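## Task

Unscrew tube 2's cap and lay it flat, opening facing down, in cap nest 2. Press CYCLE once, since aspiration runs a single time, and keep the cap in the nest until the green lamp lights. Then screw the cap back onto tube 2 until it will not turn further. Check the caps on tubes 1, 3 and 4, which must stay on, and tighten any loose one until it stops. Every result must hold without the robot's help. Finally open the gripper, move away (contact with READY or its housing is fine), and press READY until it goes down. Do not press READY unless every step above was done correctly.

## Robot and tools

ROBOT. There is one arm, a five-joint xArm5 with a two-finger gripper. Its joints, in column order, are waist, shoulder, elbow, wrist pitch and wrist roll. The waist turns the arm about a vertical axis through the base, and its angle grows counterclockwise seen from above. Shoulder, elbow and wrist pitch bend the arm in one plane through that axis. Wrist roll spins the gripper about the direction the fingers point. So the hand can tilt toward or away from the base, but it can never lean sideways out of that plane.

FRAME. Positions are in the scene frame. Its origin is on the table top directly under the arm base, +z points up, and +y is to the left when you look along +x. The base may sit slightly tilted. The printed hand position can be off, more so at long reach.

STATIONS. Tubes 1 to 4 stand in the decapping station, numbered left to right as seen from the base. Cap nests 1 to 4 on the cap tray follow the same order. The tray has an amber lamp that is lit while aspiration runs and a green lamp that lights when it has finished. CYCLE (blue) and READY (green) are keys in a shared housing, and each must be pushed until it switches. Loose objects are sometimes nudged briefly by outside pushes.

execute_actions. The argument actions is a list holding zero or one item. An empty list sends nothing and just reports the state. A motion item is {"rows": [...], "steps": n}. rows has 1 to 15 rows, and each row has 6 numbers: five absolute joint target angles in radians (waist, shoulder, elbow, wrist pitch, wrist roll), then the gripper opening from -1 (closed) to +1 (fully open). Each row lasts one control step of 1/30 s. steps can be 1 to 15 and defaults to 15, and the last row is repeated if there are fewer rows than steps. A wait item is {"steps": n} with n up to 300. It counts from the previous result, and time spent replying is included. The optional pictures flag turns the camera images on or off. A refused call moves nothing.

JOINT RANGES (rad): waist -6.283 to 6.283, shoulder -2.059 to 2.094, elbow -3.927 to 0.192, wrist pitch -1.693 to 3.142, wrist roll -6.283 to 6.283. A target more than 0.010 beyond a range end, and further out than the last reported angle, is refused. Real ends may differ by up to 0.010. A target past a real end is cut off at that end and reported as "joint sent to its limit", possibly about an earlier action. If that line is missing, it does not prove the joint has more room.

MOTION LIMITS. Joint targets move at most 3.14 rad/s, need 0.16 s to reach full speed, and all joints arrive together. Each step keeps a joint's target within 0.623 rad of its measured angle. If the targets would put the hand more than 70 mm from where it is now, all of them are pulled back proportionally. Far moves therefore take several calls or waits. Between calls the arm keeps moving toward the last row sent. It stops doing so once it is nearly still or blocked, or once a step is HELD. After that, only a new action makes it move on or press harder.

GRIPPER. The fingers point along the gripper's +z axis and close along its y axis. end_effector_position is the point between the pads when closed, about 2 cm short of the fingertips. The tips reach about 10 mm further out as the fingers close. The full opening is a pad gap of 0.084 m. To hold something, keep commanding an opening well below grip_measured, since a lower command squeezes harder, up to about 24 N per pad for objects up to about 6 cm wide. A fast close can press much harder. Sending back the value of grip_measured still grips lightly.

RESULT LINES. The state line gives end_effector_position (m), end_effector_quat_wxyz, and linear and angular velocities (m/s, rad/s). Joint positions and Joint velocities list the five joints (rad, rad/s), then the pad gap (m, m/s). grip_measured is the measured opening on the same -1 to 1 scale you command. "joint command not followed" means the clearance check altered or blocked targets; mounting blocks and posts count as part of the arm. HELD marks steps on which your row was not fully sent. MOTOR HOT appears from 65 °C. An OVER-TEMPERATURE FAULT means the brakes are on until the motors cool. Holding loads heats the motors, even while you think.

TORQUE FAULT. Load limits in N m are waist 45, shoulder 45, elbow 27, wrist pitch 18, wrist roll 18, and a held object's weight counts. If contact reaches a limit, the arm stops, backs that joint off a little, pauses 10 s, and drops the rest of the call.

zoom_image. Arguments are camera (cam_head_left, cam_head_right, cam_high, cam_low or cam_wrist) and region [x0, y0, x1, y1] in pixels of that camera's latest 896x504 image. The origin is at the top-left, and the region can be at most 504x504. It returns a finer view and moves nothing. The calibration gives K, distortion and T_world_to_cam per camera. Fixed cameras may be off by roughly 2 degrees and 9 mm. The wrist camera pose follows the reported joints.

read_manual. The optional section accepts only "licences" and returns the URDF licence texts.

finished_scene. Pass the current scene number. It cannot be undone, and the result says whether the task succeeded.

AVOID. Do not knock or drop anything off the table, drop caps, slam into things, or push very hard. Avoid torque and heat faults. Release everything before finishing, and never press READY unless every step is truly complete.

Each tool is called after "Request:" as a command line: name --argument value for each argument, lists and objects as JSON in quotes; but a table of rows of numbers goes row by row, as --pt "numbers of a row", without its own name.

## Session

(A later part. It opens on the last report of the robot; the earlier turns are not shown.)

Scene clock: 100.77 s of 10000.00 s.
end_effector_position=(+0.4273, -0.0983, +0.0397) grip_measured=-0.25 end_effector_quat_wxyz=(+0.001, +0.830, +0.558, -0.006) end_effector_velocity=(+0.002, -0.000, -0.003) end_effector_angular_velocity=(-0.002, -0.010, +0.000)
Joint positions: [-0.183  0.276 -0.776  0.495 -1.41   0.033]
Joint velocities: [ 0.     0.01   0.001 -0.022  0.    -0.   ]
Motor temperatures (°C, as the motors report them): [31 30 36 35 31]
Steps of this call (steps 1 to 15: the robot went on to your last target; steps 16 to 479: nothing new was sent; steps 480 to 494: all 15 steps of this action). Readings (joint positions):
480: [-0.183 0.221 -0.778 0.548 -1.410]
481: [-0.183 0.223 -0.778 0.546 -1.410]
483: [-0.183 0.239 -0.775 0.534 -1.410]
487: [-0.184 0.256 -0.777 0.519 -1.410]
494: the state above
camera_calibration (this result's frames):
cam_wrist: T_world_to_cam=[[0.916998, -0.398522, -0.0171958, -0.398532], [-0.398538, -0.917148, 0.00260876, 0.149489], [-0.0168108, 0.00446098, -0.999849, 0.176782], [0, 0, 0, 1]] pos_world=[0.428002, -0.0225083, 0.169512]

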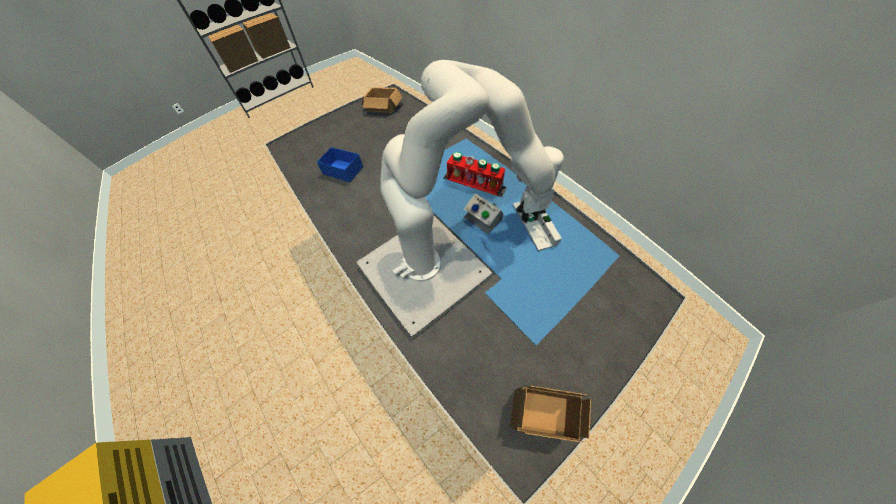

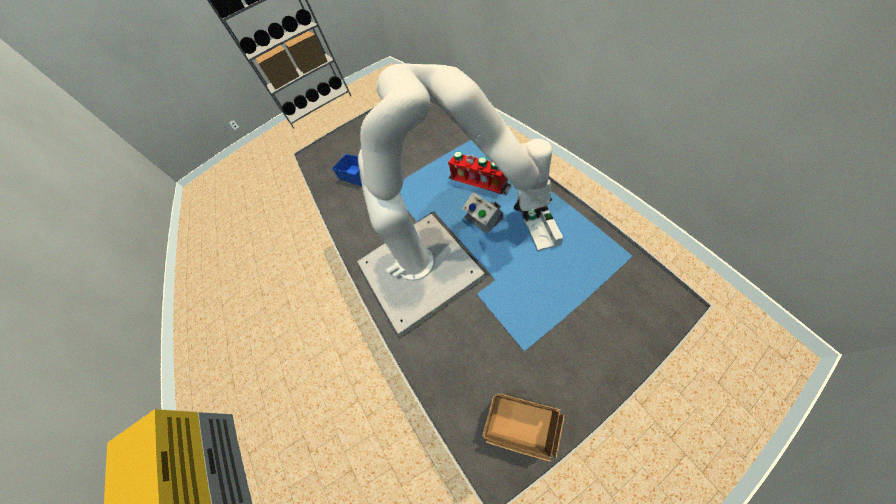

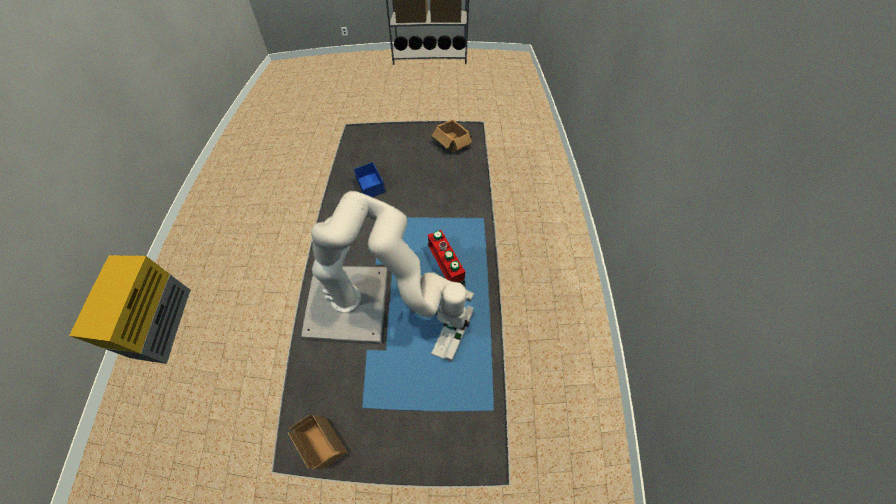

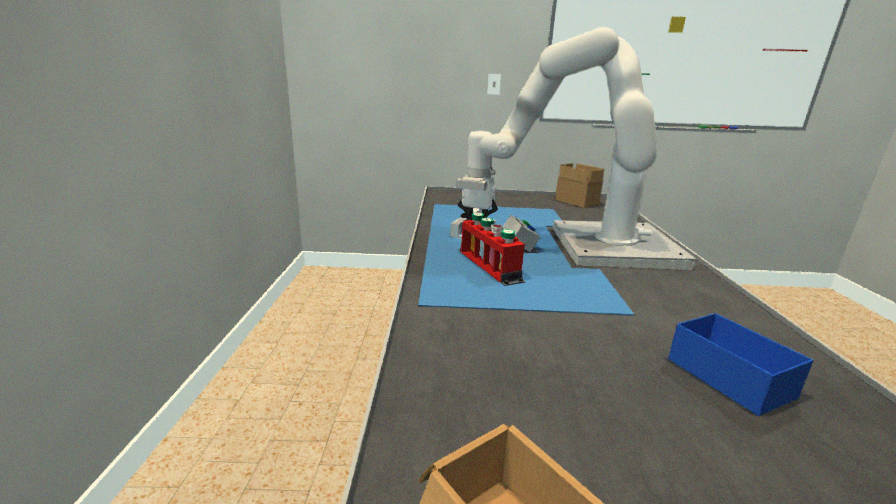

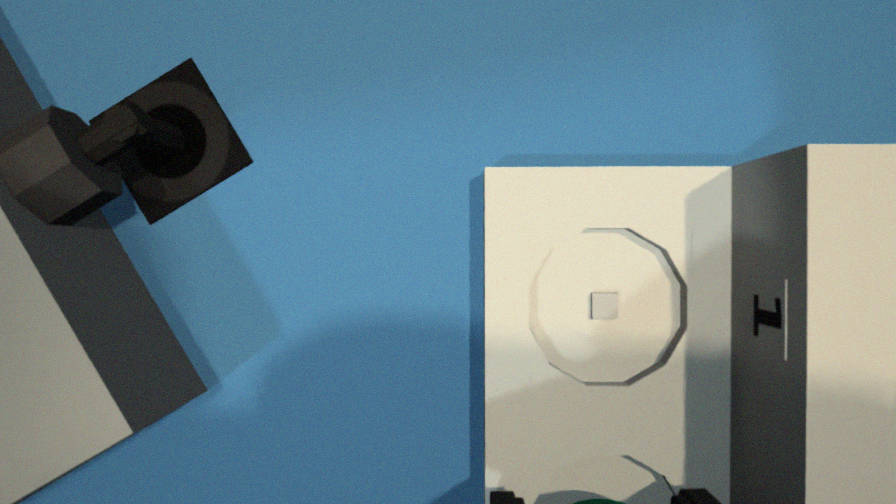

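Request:
execute_actions --actions '[{"rows":[[-0.183,0.279,-0.779,0.487,-1.41,-0.5],[-0.183,0.279,-0.779,0.487,-1.41,-0.3],[-0.183,0.279,-0.779,0.487,-1.41,-0.2],[-0.183,0.279,-0.779,0.487,-1.41,-0.1],[-0.183,0.279,-0.779,0.487,-1.41,0.05],[-0.183,0.279,-0.779,0.487,-1.41,0.05],[-0.183,0.279,-0.779,0.487,-1.41,0.05],[-0.183,0.122,-0.7935,0.6585,-1.41,0.05]],"steps":15}]'

Request:
execute_actions --actions '[{"rows":[[-0.183,0.0,-0.81,0.80,-1.41,0.05]],"steps":10}]'

Scene clock: 111.03 s of 10000.00 s.
end_effector_position=(+0.4377, -0.1007, +0.0965) grip_measured=+0.04 end_effector_quat_wxyz=(+0.011, +0.830, +0.557, +0.004) end_effector_velocity=(+0.139, -0.031, +0.271) end_effector_angular_velocity=(-0.096, -0.415, +0.001)
Joint positions: [-0.184  0.142 -0.799  0.623 -1.41   0.046]
Joint velocities: [-0.003 -0.463 -0.251  0.289  0.     0.   ]
Motor temperatures (°C, as the motors report them): [31 31 39 36 31]
Steps of this call (steps 1 to 15: the robot went on to your last target; steps 16 to 293: nothing new was sent; steps 294 to 308: all 15 steps of this action). Readings (joint positions):
294: [-0.183 0.276 -0.776 0.494 -1.410]
295: [-0.183 0.276 -0.776 0.493 -1.410]
297: [-0.183 0.276 -0.776 0.493 -1.410]
301: [-0.183 0.277 -0.773 0.495 -1.410]
308: the state above
camera_calibration (this result's frames):
cam_wrist: T_world_to_cam=[[0.916608, -0.399627, 0.0113107, -0.41073], [-0.399623, -0.916676, -0.00267089, 0.152276], [0.0114356, -0.00207186, -0.999932, 0.220783], [0, 0, 0, 1]] pos_world=[0.434807, -0.0240936, 0.225821]

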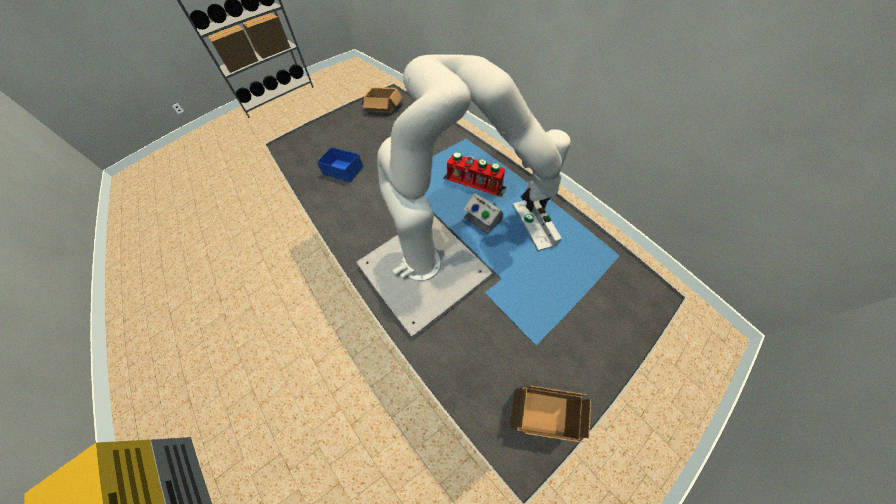

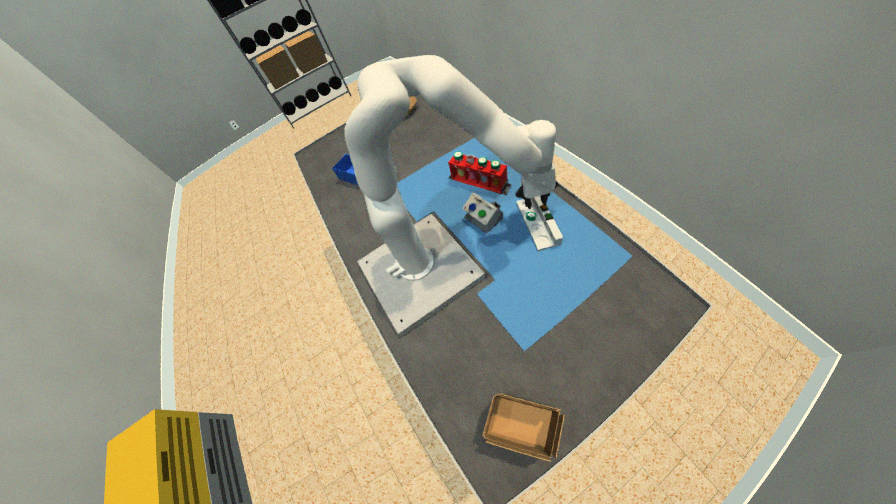

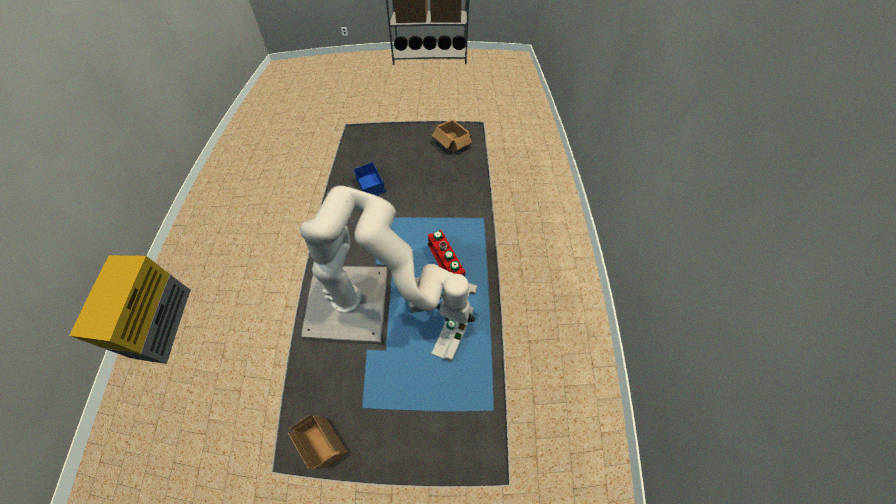

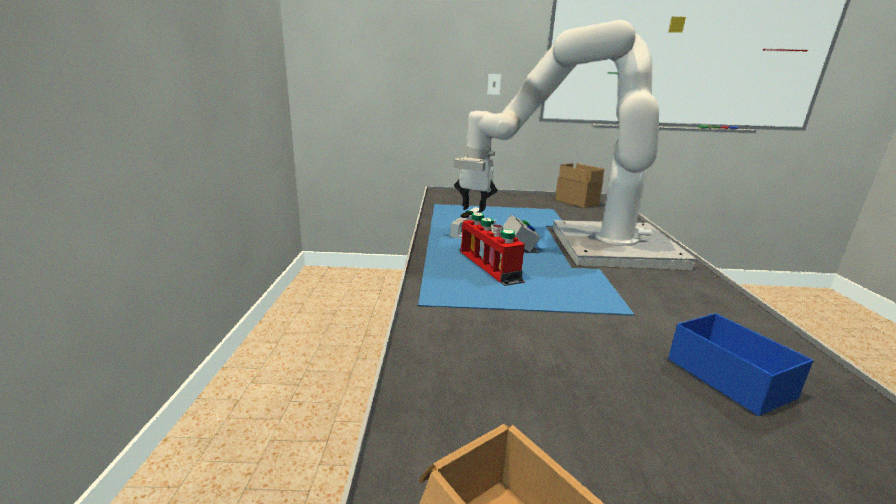

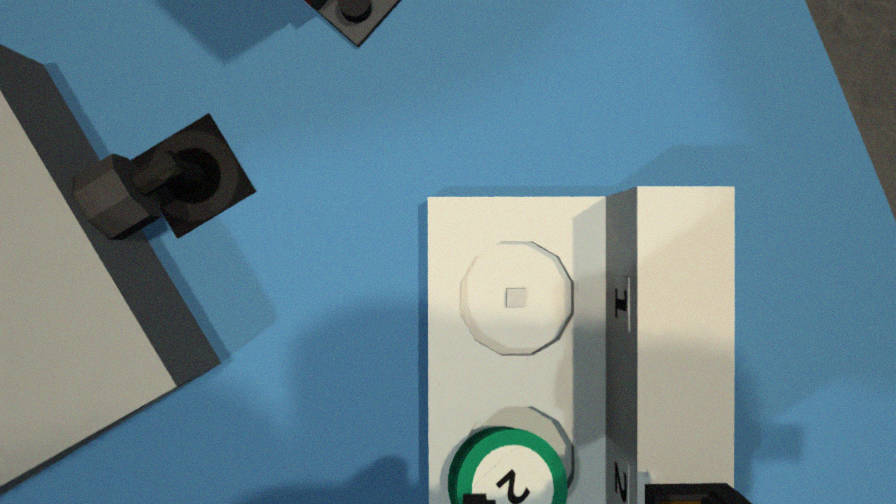

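Scene clock: 111.37 s of 10000.00 s.
end_effector_position=(+0.4269, -0.0972, +0.1480) grip_measured=+0.04 end_effector_quat_wxyz=(+0.005, +0.830, +0.558, -0.002) end_effector_velocity=(-0.039, +0.010, +0.006) end_effector_angular_velocity=(+0.025, +0.108, +0.000)
Joint positions: [-0.183  0.006 -0.812  0.788 -1.41   0.046]
Joint velocities: [ 0.001 -0.068  0.033  0.146 -0.    -0.   ]
Motor temperatures (°C, as the motors report them): [31 31 39 36 31]
Steps of this call (steps 1 to 10: all 10 steps of this action). Readings (joint positions):
1: [-0.184 0.131 -0.804 0.632 -1.410]
2: [-0.184 0.123 -0.805 0.643 -1.410]
4: [-0.184 0.092 -0.800 0.691 -1.410]
8: [-0.183 0.016 -0.812 0.774 -1.410]
10: the state above
camera_calibration (this result's frames):
cam_wrist: T_world_to_cam=[[0.917051, -0.398745, -0.00457243, -0.397781], [-0.398748, -0.917061, 0.000266898, 0.150459], [-0.00429962, 0.00157849, -0.99999, 0.279478], [0, 0, 0, 1]] pos_world=[0.425983, -0.021074, 0.277616]

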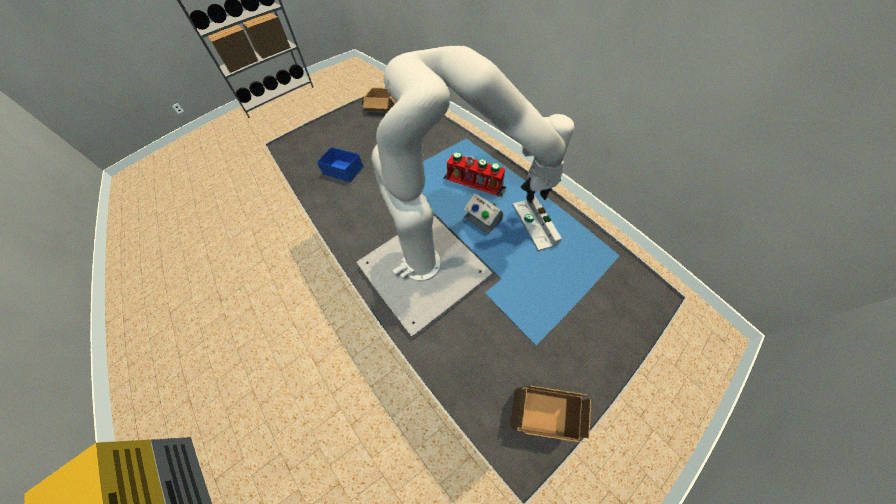

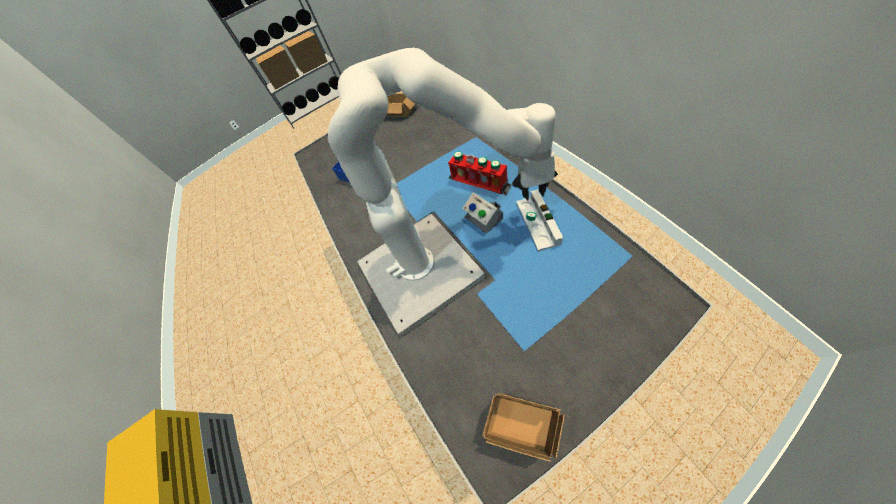

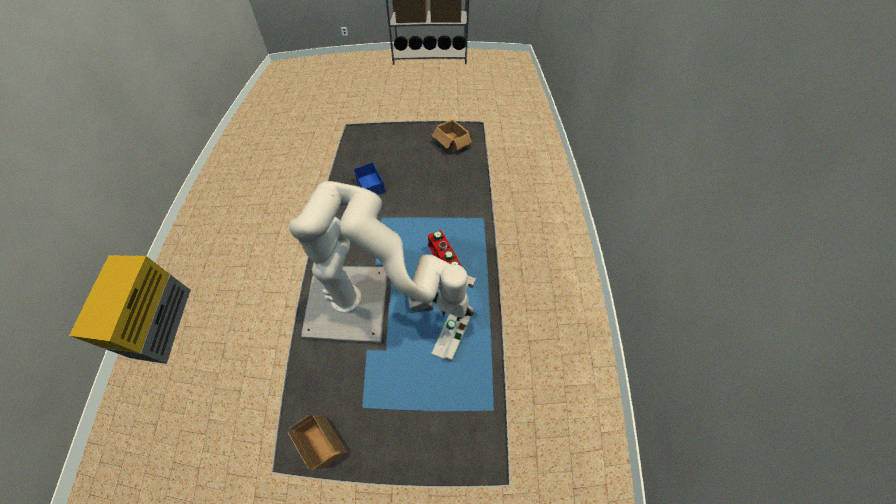

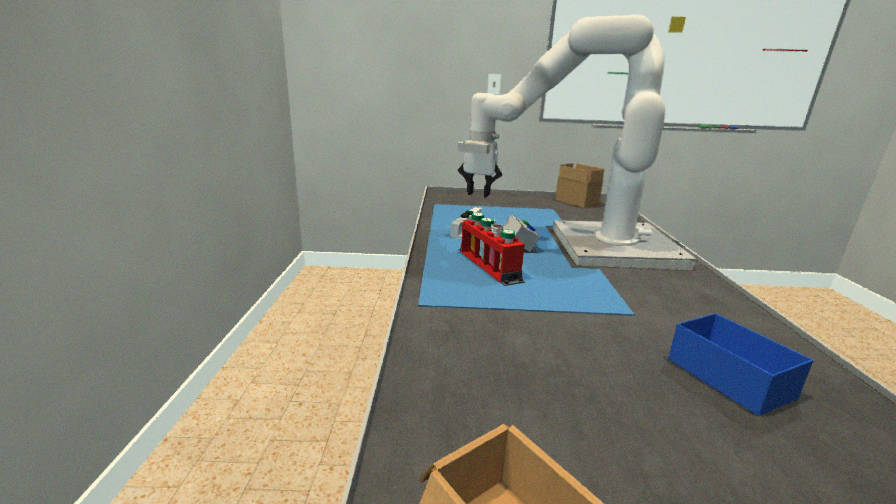

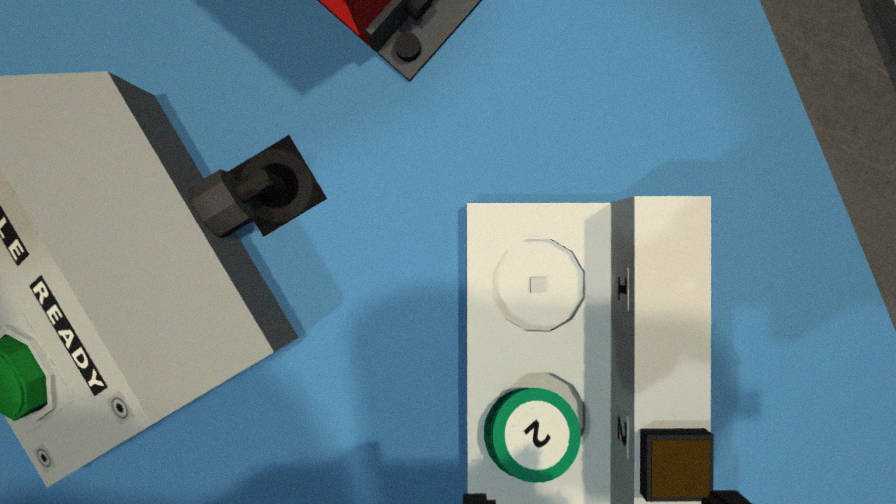

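Request:
execute_actions --actions '[{"rows":[[-0.183,0.2,-0.786,0.573,-1.41,0.05],[-0.183,0.2,-0.786,0.573,-1.41,0.05],[-0.183,0.2,-0.786,0.573,-1.41,0.05],[-0.183,0.2,-0.786,0.573,-1.41,0.05],[-0.183,0.2,-0.786,0.573,-1.41,0.05],[-0.183,0.2,-0.786,0.573,-1.41,0.05],[-0.183,0.276,-0.779,0.490,-1.41,0.05]],"steps":15}]'

Request:
execute_actions --actions '[{"rows":[[-0.183,0.276,-0.779,0.490,-1.41,-0.1],[-0.183,0.276,-0.779,0.490,-1.41,-0.25],[-0.183,0.276,-0.779,0.490,-1.41,-0.4],[-0.183,0.276,-0.779,0.490,-1.41,-0.6],[-0.183,0.276,-0.779,0.490,-1.41,-0.8],[-0.183,0.276,-0.779,0.490,-1.41,-0.8],[-0.183,0.255,-0.779,0.511,-1.41,-0.8],[-0.183,0.255,-0.779,0.511,-1.41,-0.8],[-0.183,0.255,-0.779,0.511,-1.41,-0.8],[-0.178,0.266,-0.796,0.517,-1.41,-0.8]],"steps":15}]' --pictures false

Request:
execute_actions --actions '[{"rows":[[-0.178,0.28,-0.796,0.503,-1.41,-0.8],[-0.178,0.29,-0.796,0.493,-1.41,-0.8],[-0.178,0.29,-0.796,0.493,-1.41,-0.8],[-0.178,0.29,-0.796,0.493,-1.41,-0.8],[-0.178,0.29,-0.796,0.493,-1.41,-0.8],[-0.178,0.29,-0.796,0.493,-1.41,-0.8],[-0.178,0.29,-0.796,0.493,-1.41,-0.8],[-0.178,0.29,-0.796,0.493,-1.41,-0.4],[-0.178,0.29,-0.796,0.493,-1.41,-0.2],[-0.178,0.29,-0.796,0.493,-1.41,0.0],[-0.178,0.29,-0.796,0.493,-1.41,0.0]],"steps":15}]' --pictures false

Request:
execute_actions --actions '[{"rows":[[-0.178,0.2,-0.80,0.587,-1.41,0.0],[-0.178,0.2,-0.80,0.587,-1.41,0.0],[-0.178,0.2,-0.80,0.587,-1.41,0.0],[-0.178,0.0,-0.81,0.80,-1.41,0.0]],"steps":15}]'

Scene clock: 136.40 s of 10000.00 s.
end_effector_position=(+0.4432, -0.1016, +0.0890) grip_measured=+0.04 end_effector_quat_wxyz=(+0.024, +0.830, +0.557, +0.015) end_effector_velocity=(-0.000, +0.000, -0.000) end_effector_angular_velocity=(+0.000, +0.001, +0.001)
Joint positions: [-0.183  0.16  -0.784  0.556 -1.409  0.046]
Joint velocities: [ 0.001  0.     0.     0.001 -0.    -0.   ]
Motor temperatures (°C, as the motors report them): [31 31 37 34 31]
TORQUE FAULT: the external load on joint 2 (shoulder) reached its load limit, and the arm stopped for 10 seconds. The arm's remaining commands of this call were not run. Joint 2 (shoulder) moved back by up to 3 degrees. The arm holds there, with its grip as last carried out, and accepts commands again: back off and push less far. The arm stops again, at the same cost, whenever a joint's load reaches its limit.
The stop began at step 451 of this call (marked STOPPED below). From that step on the arm followed nothing that you had sent. 4 steps, steps kept back included, did not run and will not run. Nothing is kept back now, and the robot has no last target.
Steps of this call (steps 1 to 30: the robot went on to your last target; steps 31 to 439: nothing new was sent; steps 440 to 450: the first 11 steps of this action; steps 451 to 751: the stop). Readings (joint positions):
440: [-0.183 0.000 -0.810 0.800 -1.410]
441: [-0.183 0.002 -0.810 0.796 -1.410]
443: [-0.183 0.034 -0.809 0.753 -1.410]
447: [-0.183 0.161 -0.788 0.622 -1.410]
451: [-0.184 0.206 -0.785 0.558 -1.409] STOPPED
751: the state above
camera_calibration (this result's frames):
cam_wrist: T_world_to_cam=[[0.915938, -0.398801, 0.0448846, -0.418669], [-0.398818, -0.916986, -0.0089524, 0.15384], [0.0447287, -0.00970094, -0.998952, 0.197601], [0, 0, 0, 1]] pos_world=[0.435991, -0.0239796, 0.217563]

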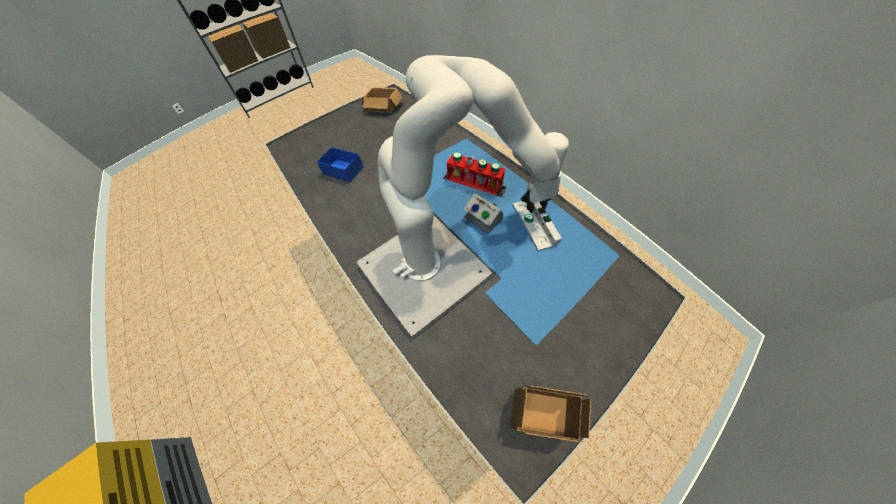

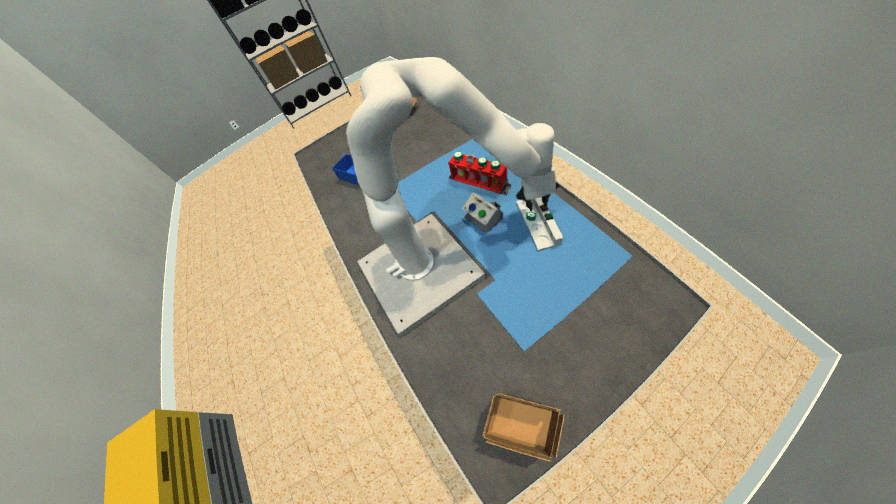

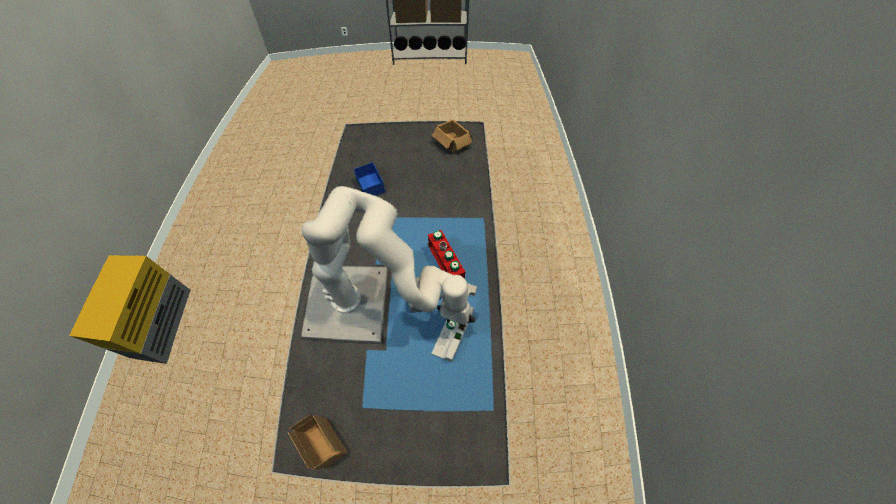

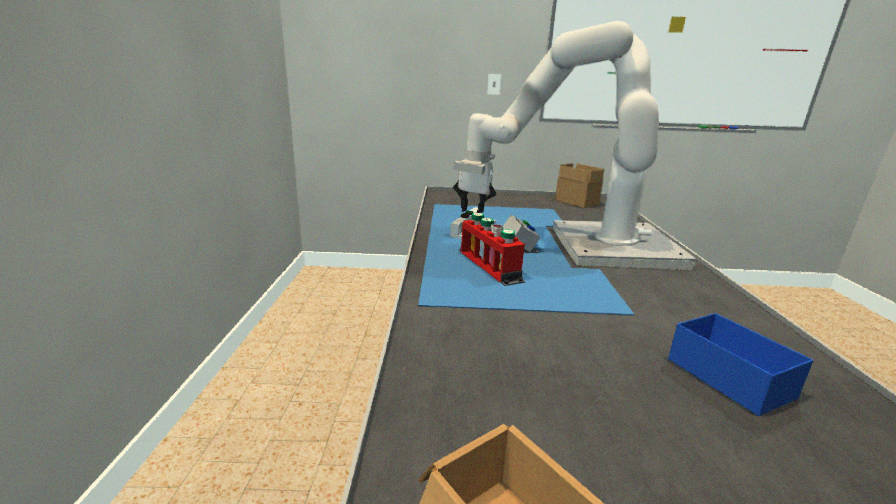

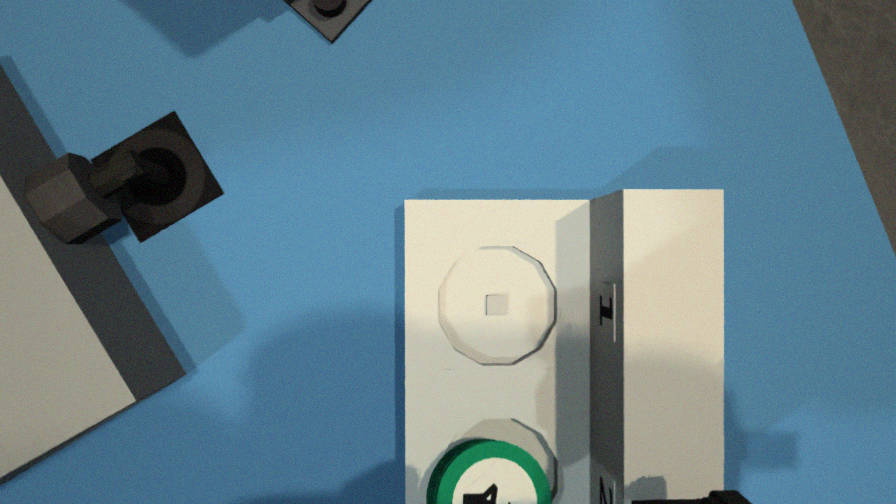

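Scene clock: 136.43 s of 10000.00 s.
end_effector_position=(+0.4432, -0.1016, +0.0890) grip_measured=+0.04 end_effector_quat_wxyz=(+0.024, +0.830, +0.557, +0.015) end_effector_velocity=(-0.000, +0.000, -0.000) end_effector_angular_velocity=(+0.000, +0.001, +0.000)
Joint positions: [-0.183  0.16  -0.784  0.556 -1.409  0.046]
Joint velocities: [ 0.001 -0.     0.     0.     0.    -0.   ]
Motor temperatures (°C, as the motors report them): [31 31 37 34 31]
A stop began in an earlier call of the same reply, so what this call sent did not run. Send another action.
Steps of this call (step 1: nothing new was sent). Readings (joint positions):
1: the state above

Scene clock: 136.47 s of 10000.00 s.
end_effector_position=(+0.4432, -0.1016, +0.0890) grip_measured=+0.04 end_effector_quat_wxyz=(+0.024, +0.830, +0.557, +0.015) end_effector_velocity=(-0.000, +0.000, -0.001) end_effector_angular_velocity=(+0.000, +0.000, +0.001)
Joint positions: [-0.183  0.16  -0.784  0.556 -1.409  0.046]
Joint velocities: [ 0.001  0.001  0.    -0.001 -0.001 -0.   ]
Motor temperatures (°C, as the motors report them): [31 31 37 34 31]
A stop began in an earlier call of the same reply, so what this call sent did not run. Send another action.
Steps of this call (step 1: nothing new was sent). Readings (joint positions):
1: the state above

Scene clock: 136.50 s of 10000.00 s.
end_effector_position=(+0.4432, -0.1016, +0.0890) grip_measured=+0.04 end_effector_quat_wxyz=(+0.024, +0.830, +0.557, +0.015) end_effector_velocity=(+0.000, -0.001, +0.000) end_effector_angular_velocity=(-0.000, -0.000, -0.001)
Joint positions: [-0.183  0.16  -0.784  0.556 -1.409  0.046]
Joint velocities: [-0.001  0.    -0.001  0.     0.     0.   ]
Motor temperatures (°C, as the motors report them): [31 31 37 34 31]
A stop began in an earlier call of the same reply, so what this call sent did not run. Send another action.
Steps of this call (step 1: nothing new was sent). Readings (joint positions):
1: the state above
camera_calibration (this result's frames):
cam_wrist: T_world_to_cam=[[0.915938, -0.398801, 0.0448847, -0.418669], [-0.398819, -0.916986, -0.00895242, 0.15384], [0.0447288, -0.00970097, -0.998952, 0.197601], [0, 0, 0, 1]] pos_world=[0.435991, -0.0239796, 0.217563]

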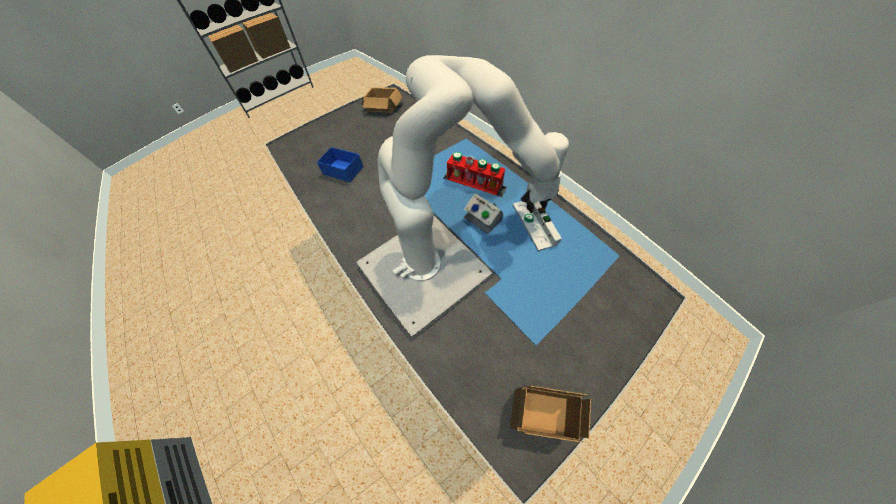

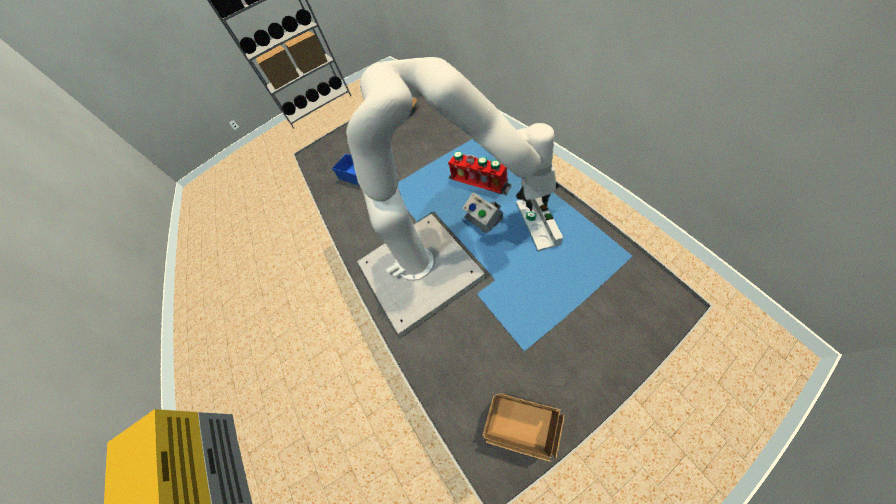

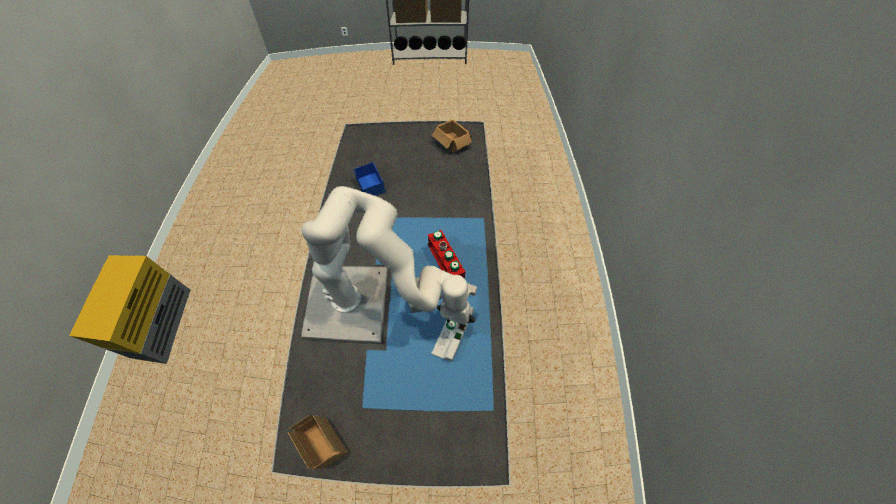

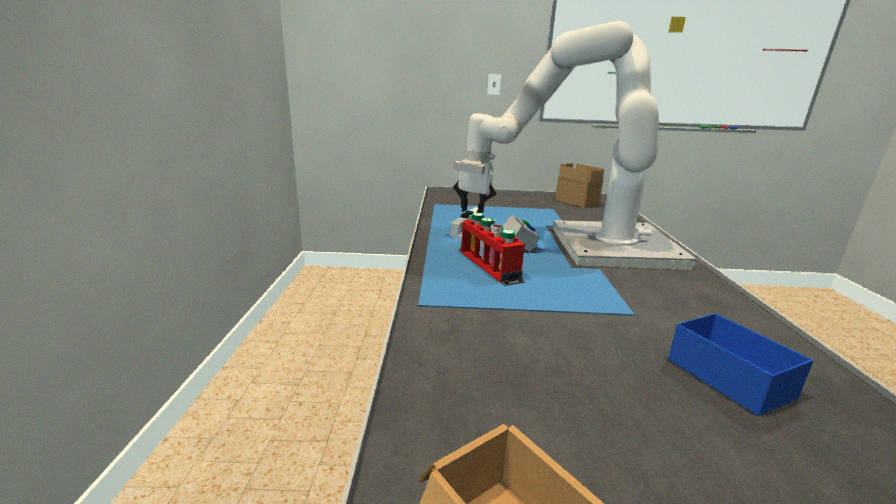

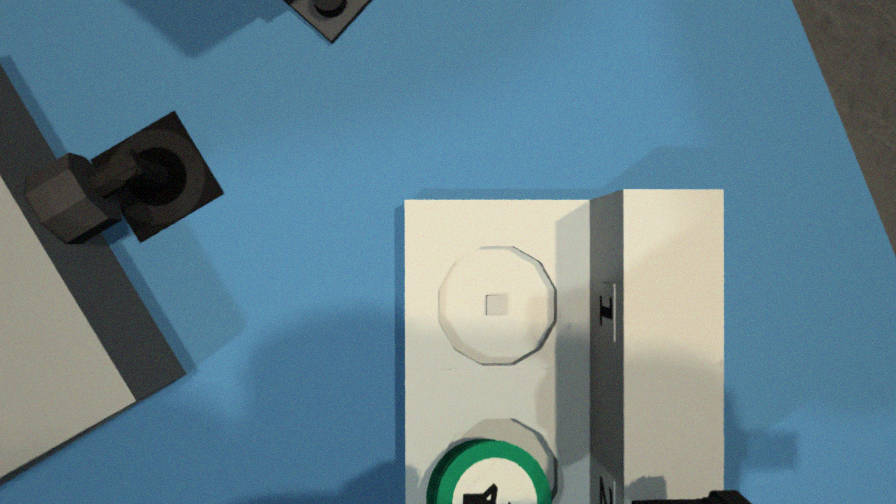

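Request:
execute_actions --actions '[{"rows":[[-0.183,0.122,-0.7935,0.6585,-1.41,-0.05],[-0.183,0.122,-0.7935,0.6585,-1.41,-0.05],[-0.183,0.122,-0.7935,0.6585,-1.41,-0.05],[-0.183,0.122,-0.7935,0.6585,-1.41,-0.05],[-0.183,0.122,-0.7935,0.6585,-1.41,-0.05],[-0.183,0.14,-0.79,0.638,-1.41,-0.05],[-0.183,0.155,-0.787,0.62,-1.41,-0.05],[-0.183,0.17,-0.785,0.603,-1.41,-0.05],[-0.183,0.185,-0.782,0.586,-1.41,-0.05],[-0.183,0.2,-0.78,0.568,-1.41,-0.05],[-0.183,0.21,-0.778,0.556,-1.41,-0.05],[-0.183,0.221,-0.776,0.544,-1.41,-0.05]],"steps":15}]'

Scene clock: 142.33 s of 10000.00 s.
end_effector_position=(+0.4290, -0.0984, +0.0679) grip_measured=-0.07 end_effector_quat_wxyz=(+0.003, +0.830, +0.558, -0.004) end_effector_velocity=(+0.049, -0.012, -0.010) end_effector_angular_velocity=(-0.032, -0.140, -0.004)
Joint positions: [-0.183  0.201 -0.779  0.567 -1.41   0.041]
Joint velocities: [-0.001  0.091 -0.049 -0.185  0.005 -0.031]
Motor temperatures (°C, as the motors report them): [31 31 36 34 31]
Steps of this call (steps 1 to 160: nothing new was sent; steps 161 to 175: all 15 steps of this action). Readings (joint positions):
161: [-0.183 0.160 -0.784 0.556 -1.409]
162: [-0.183 0.159 -0.784 0.560 -1.409]
164: [-0.183 0.148 -0.786 0.592 -1.409]
168: [-0.183 0.131 -0.793 0.636 -1.410]
175: the state above
camera_calibration (this result's frames):
cam_wrist: T_world_to_cam=[[0.917017, -0.398664, -0.0121089, -0.400063], [-0.398674, -0.917091, 0.00166517, 0.150075], [-0.0117688, 0.00330051, -0.999925, 0.202748], [0, 0, 0, 1]] pos_world=[0.429082, -0.0225274, 0.197638]

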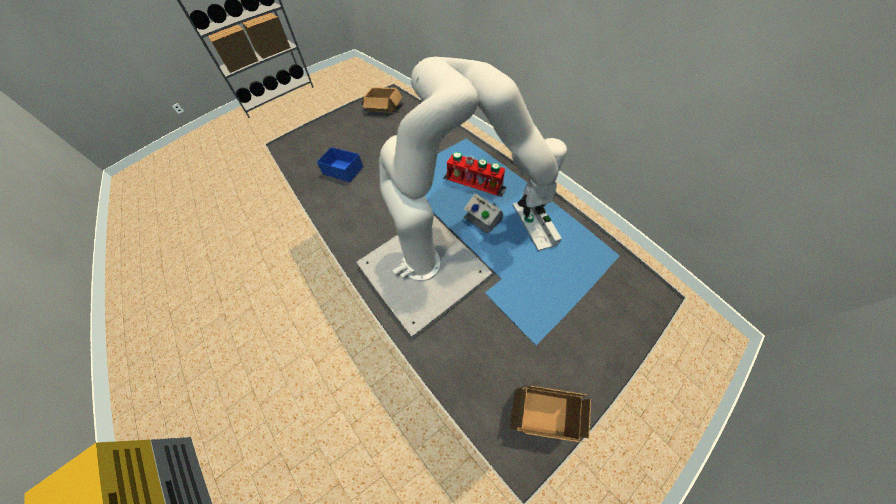

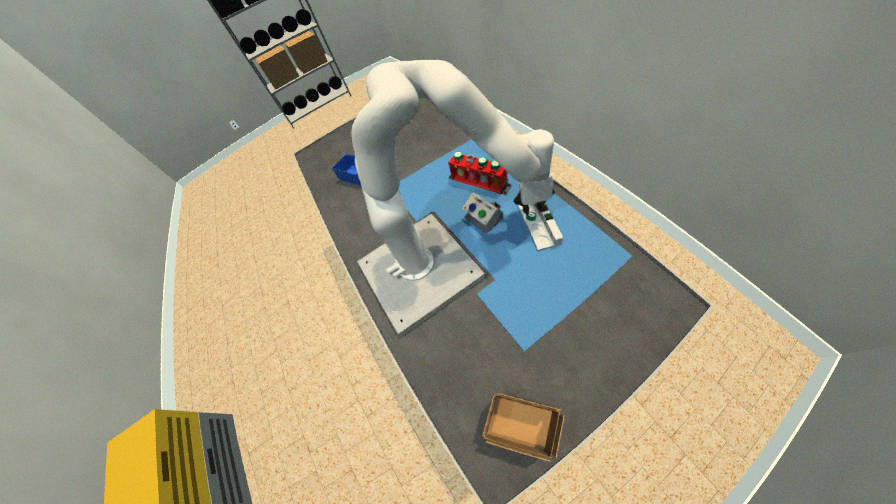

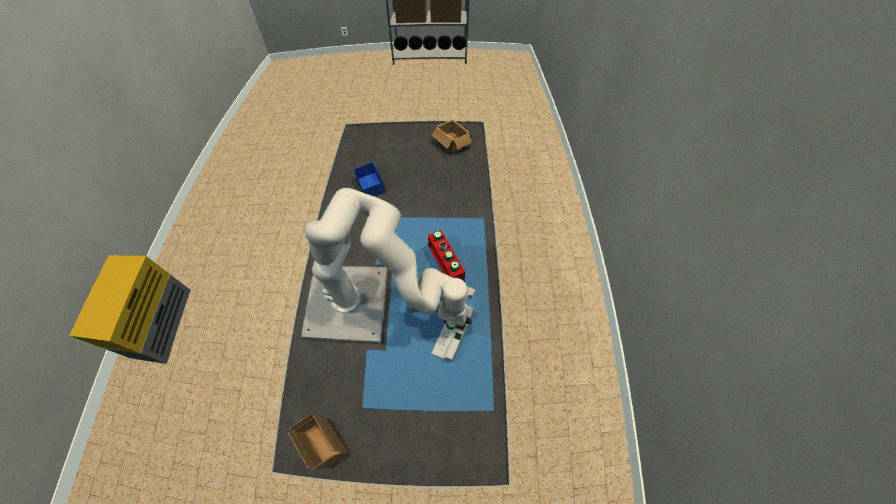

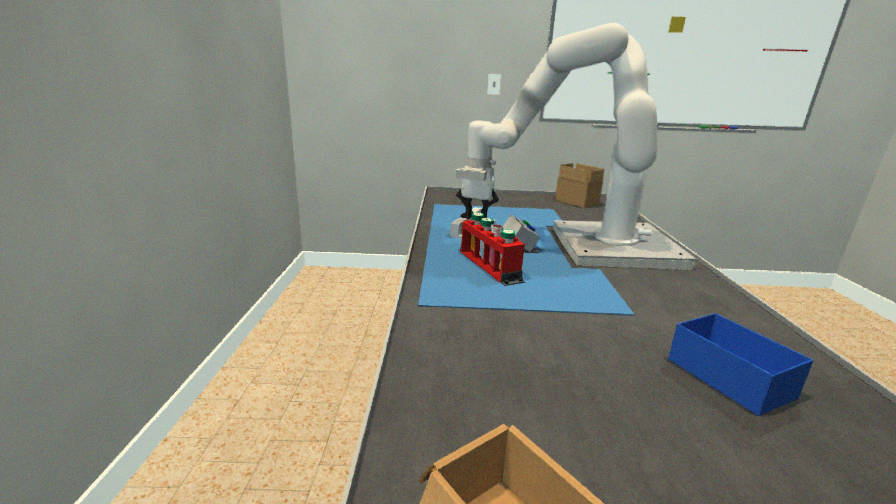

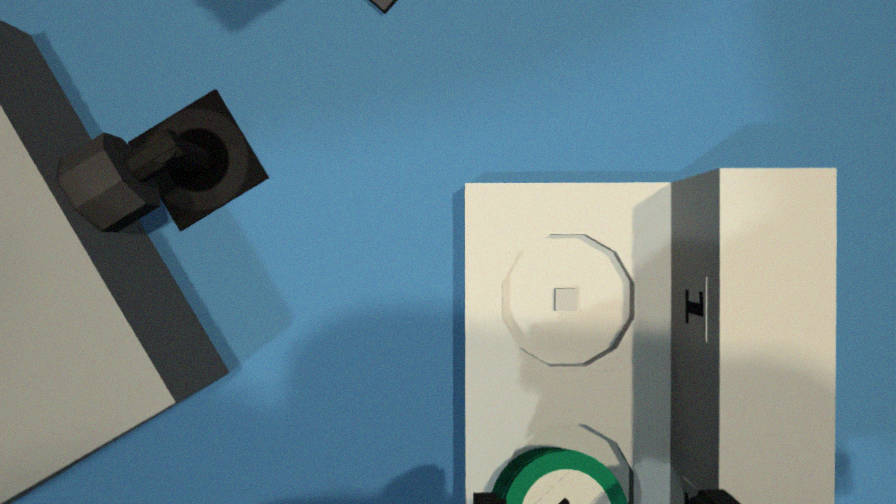

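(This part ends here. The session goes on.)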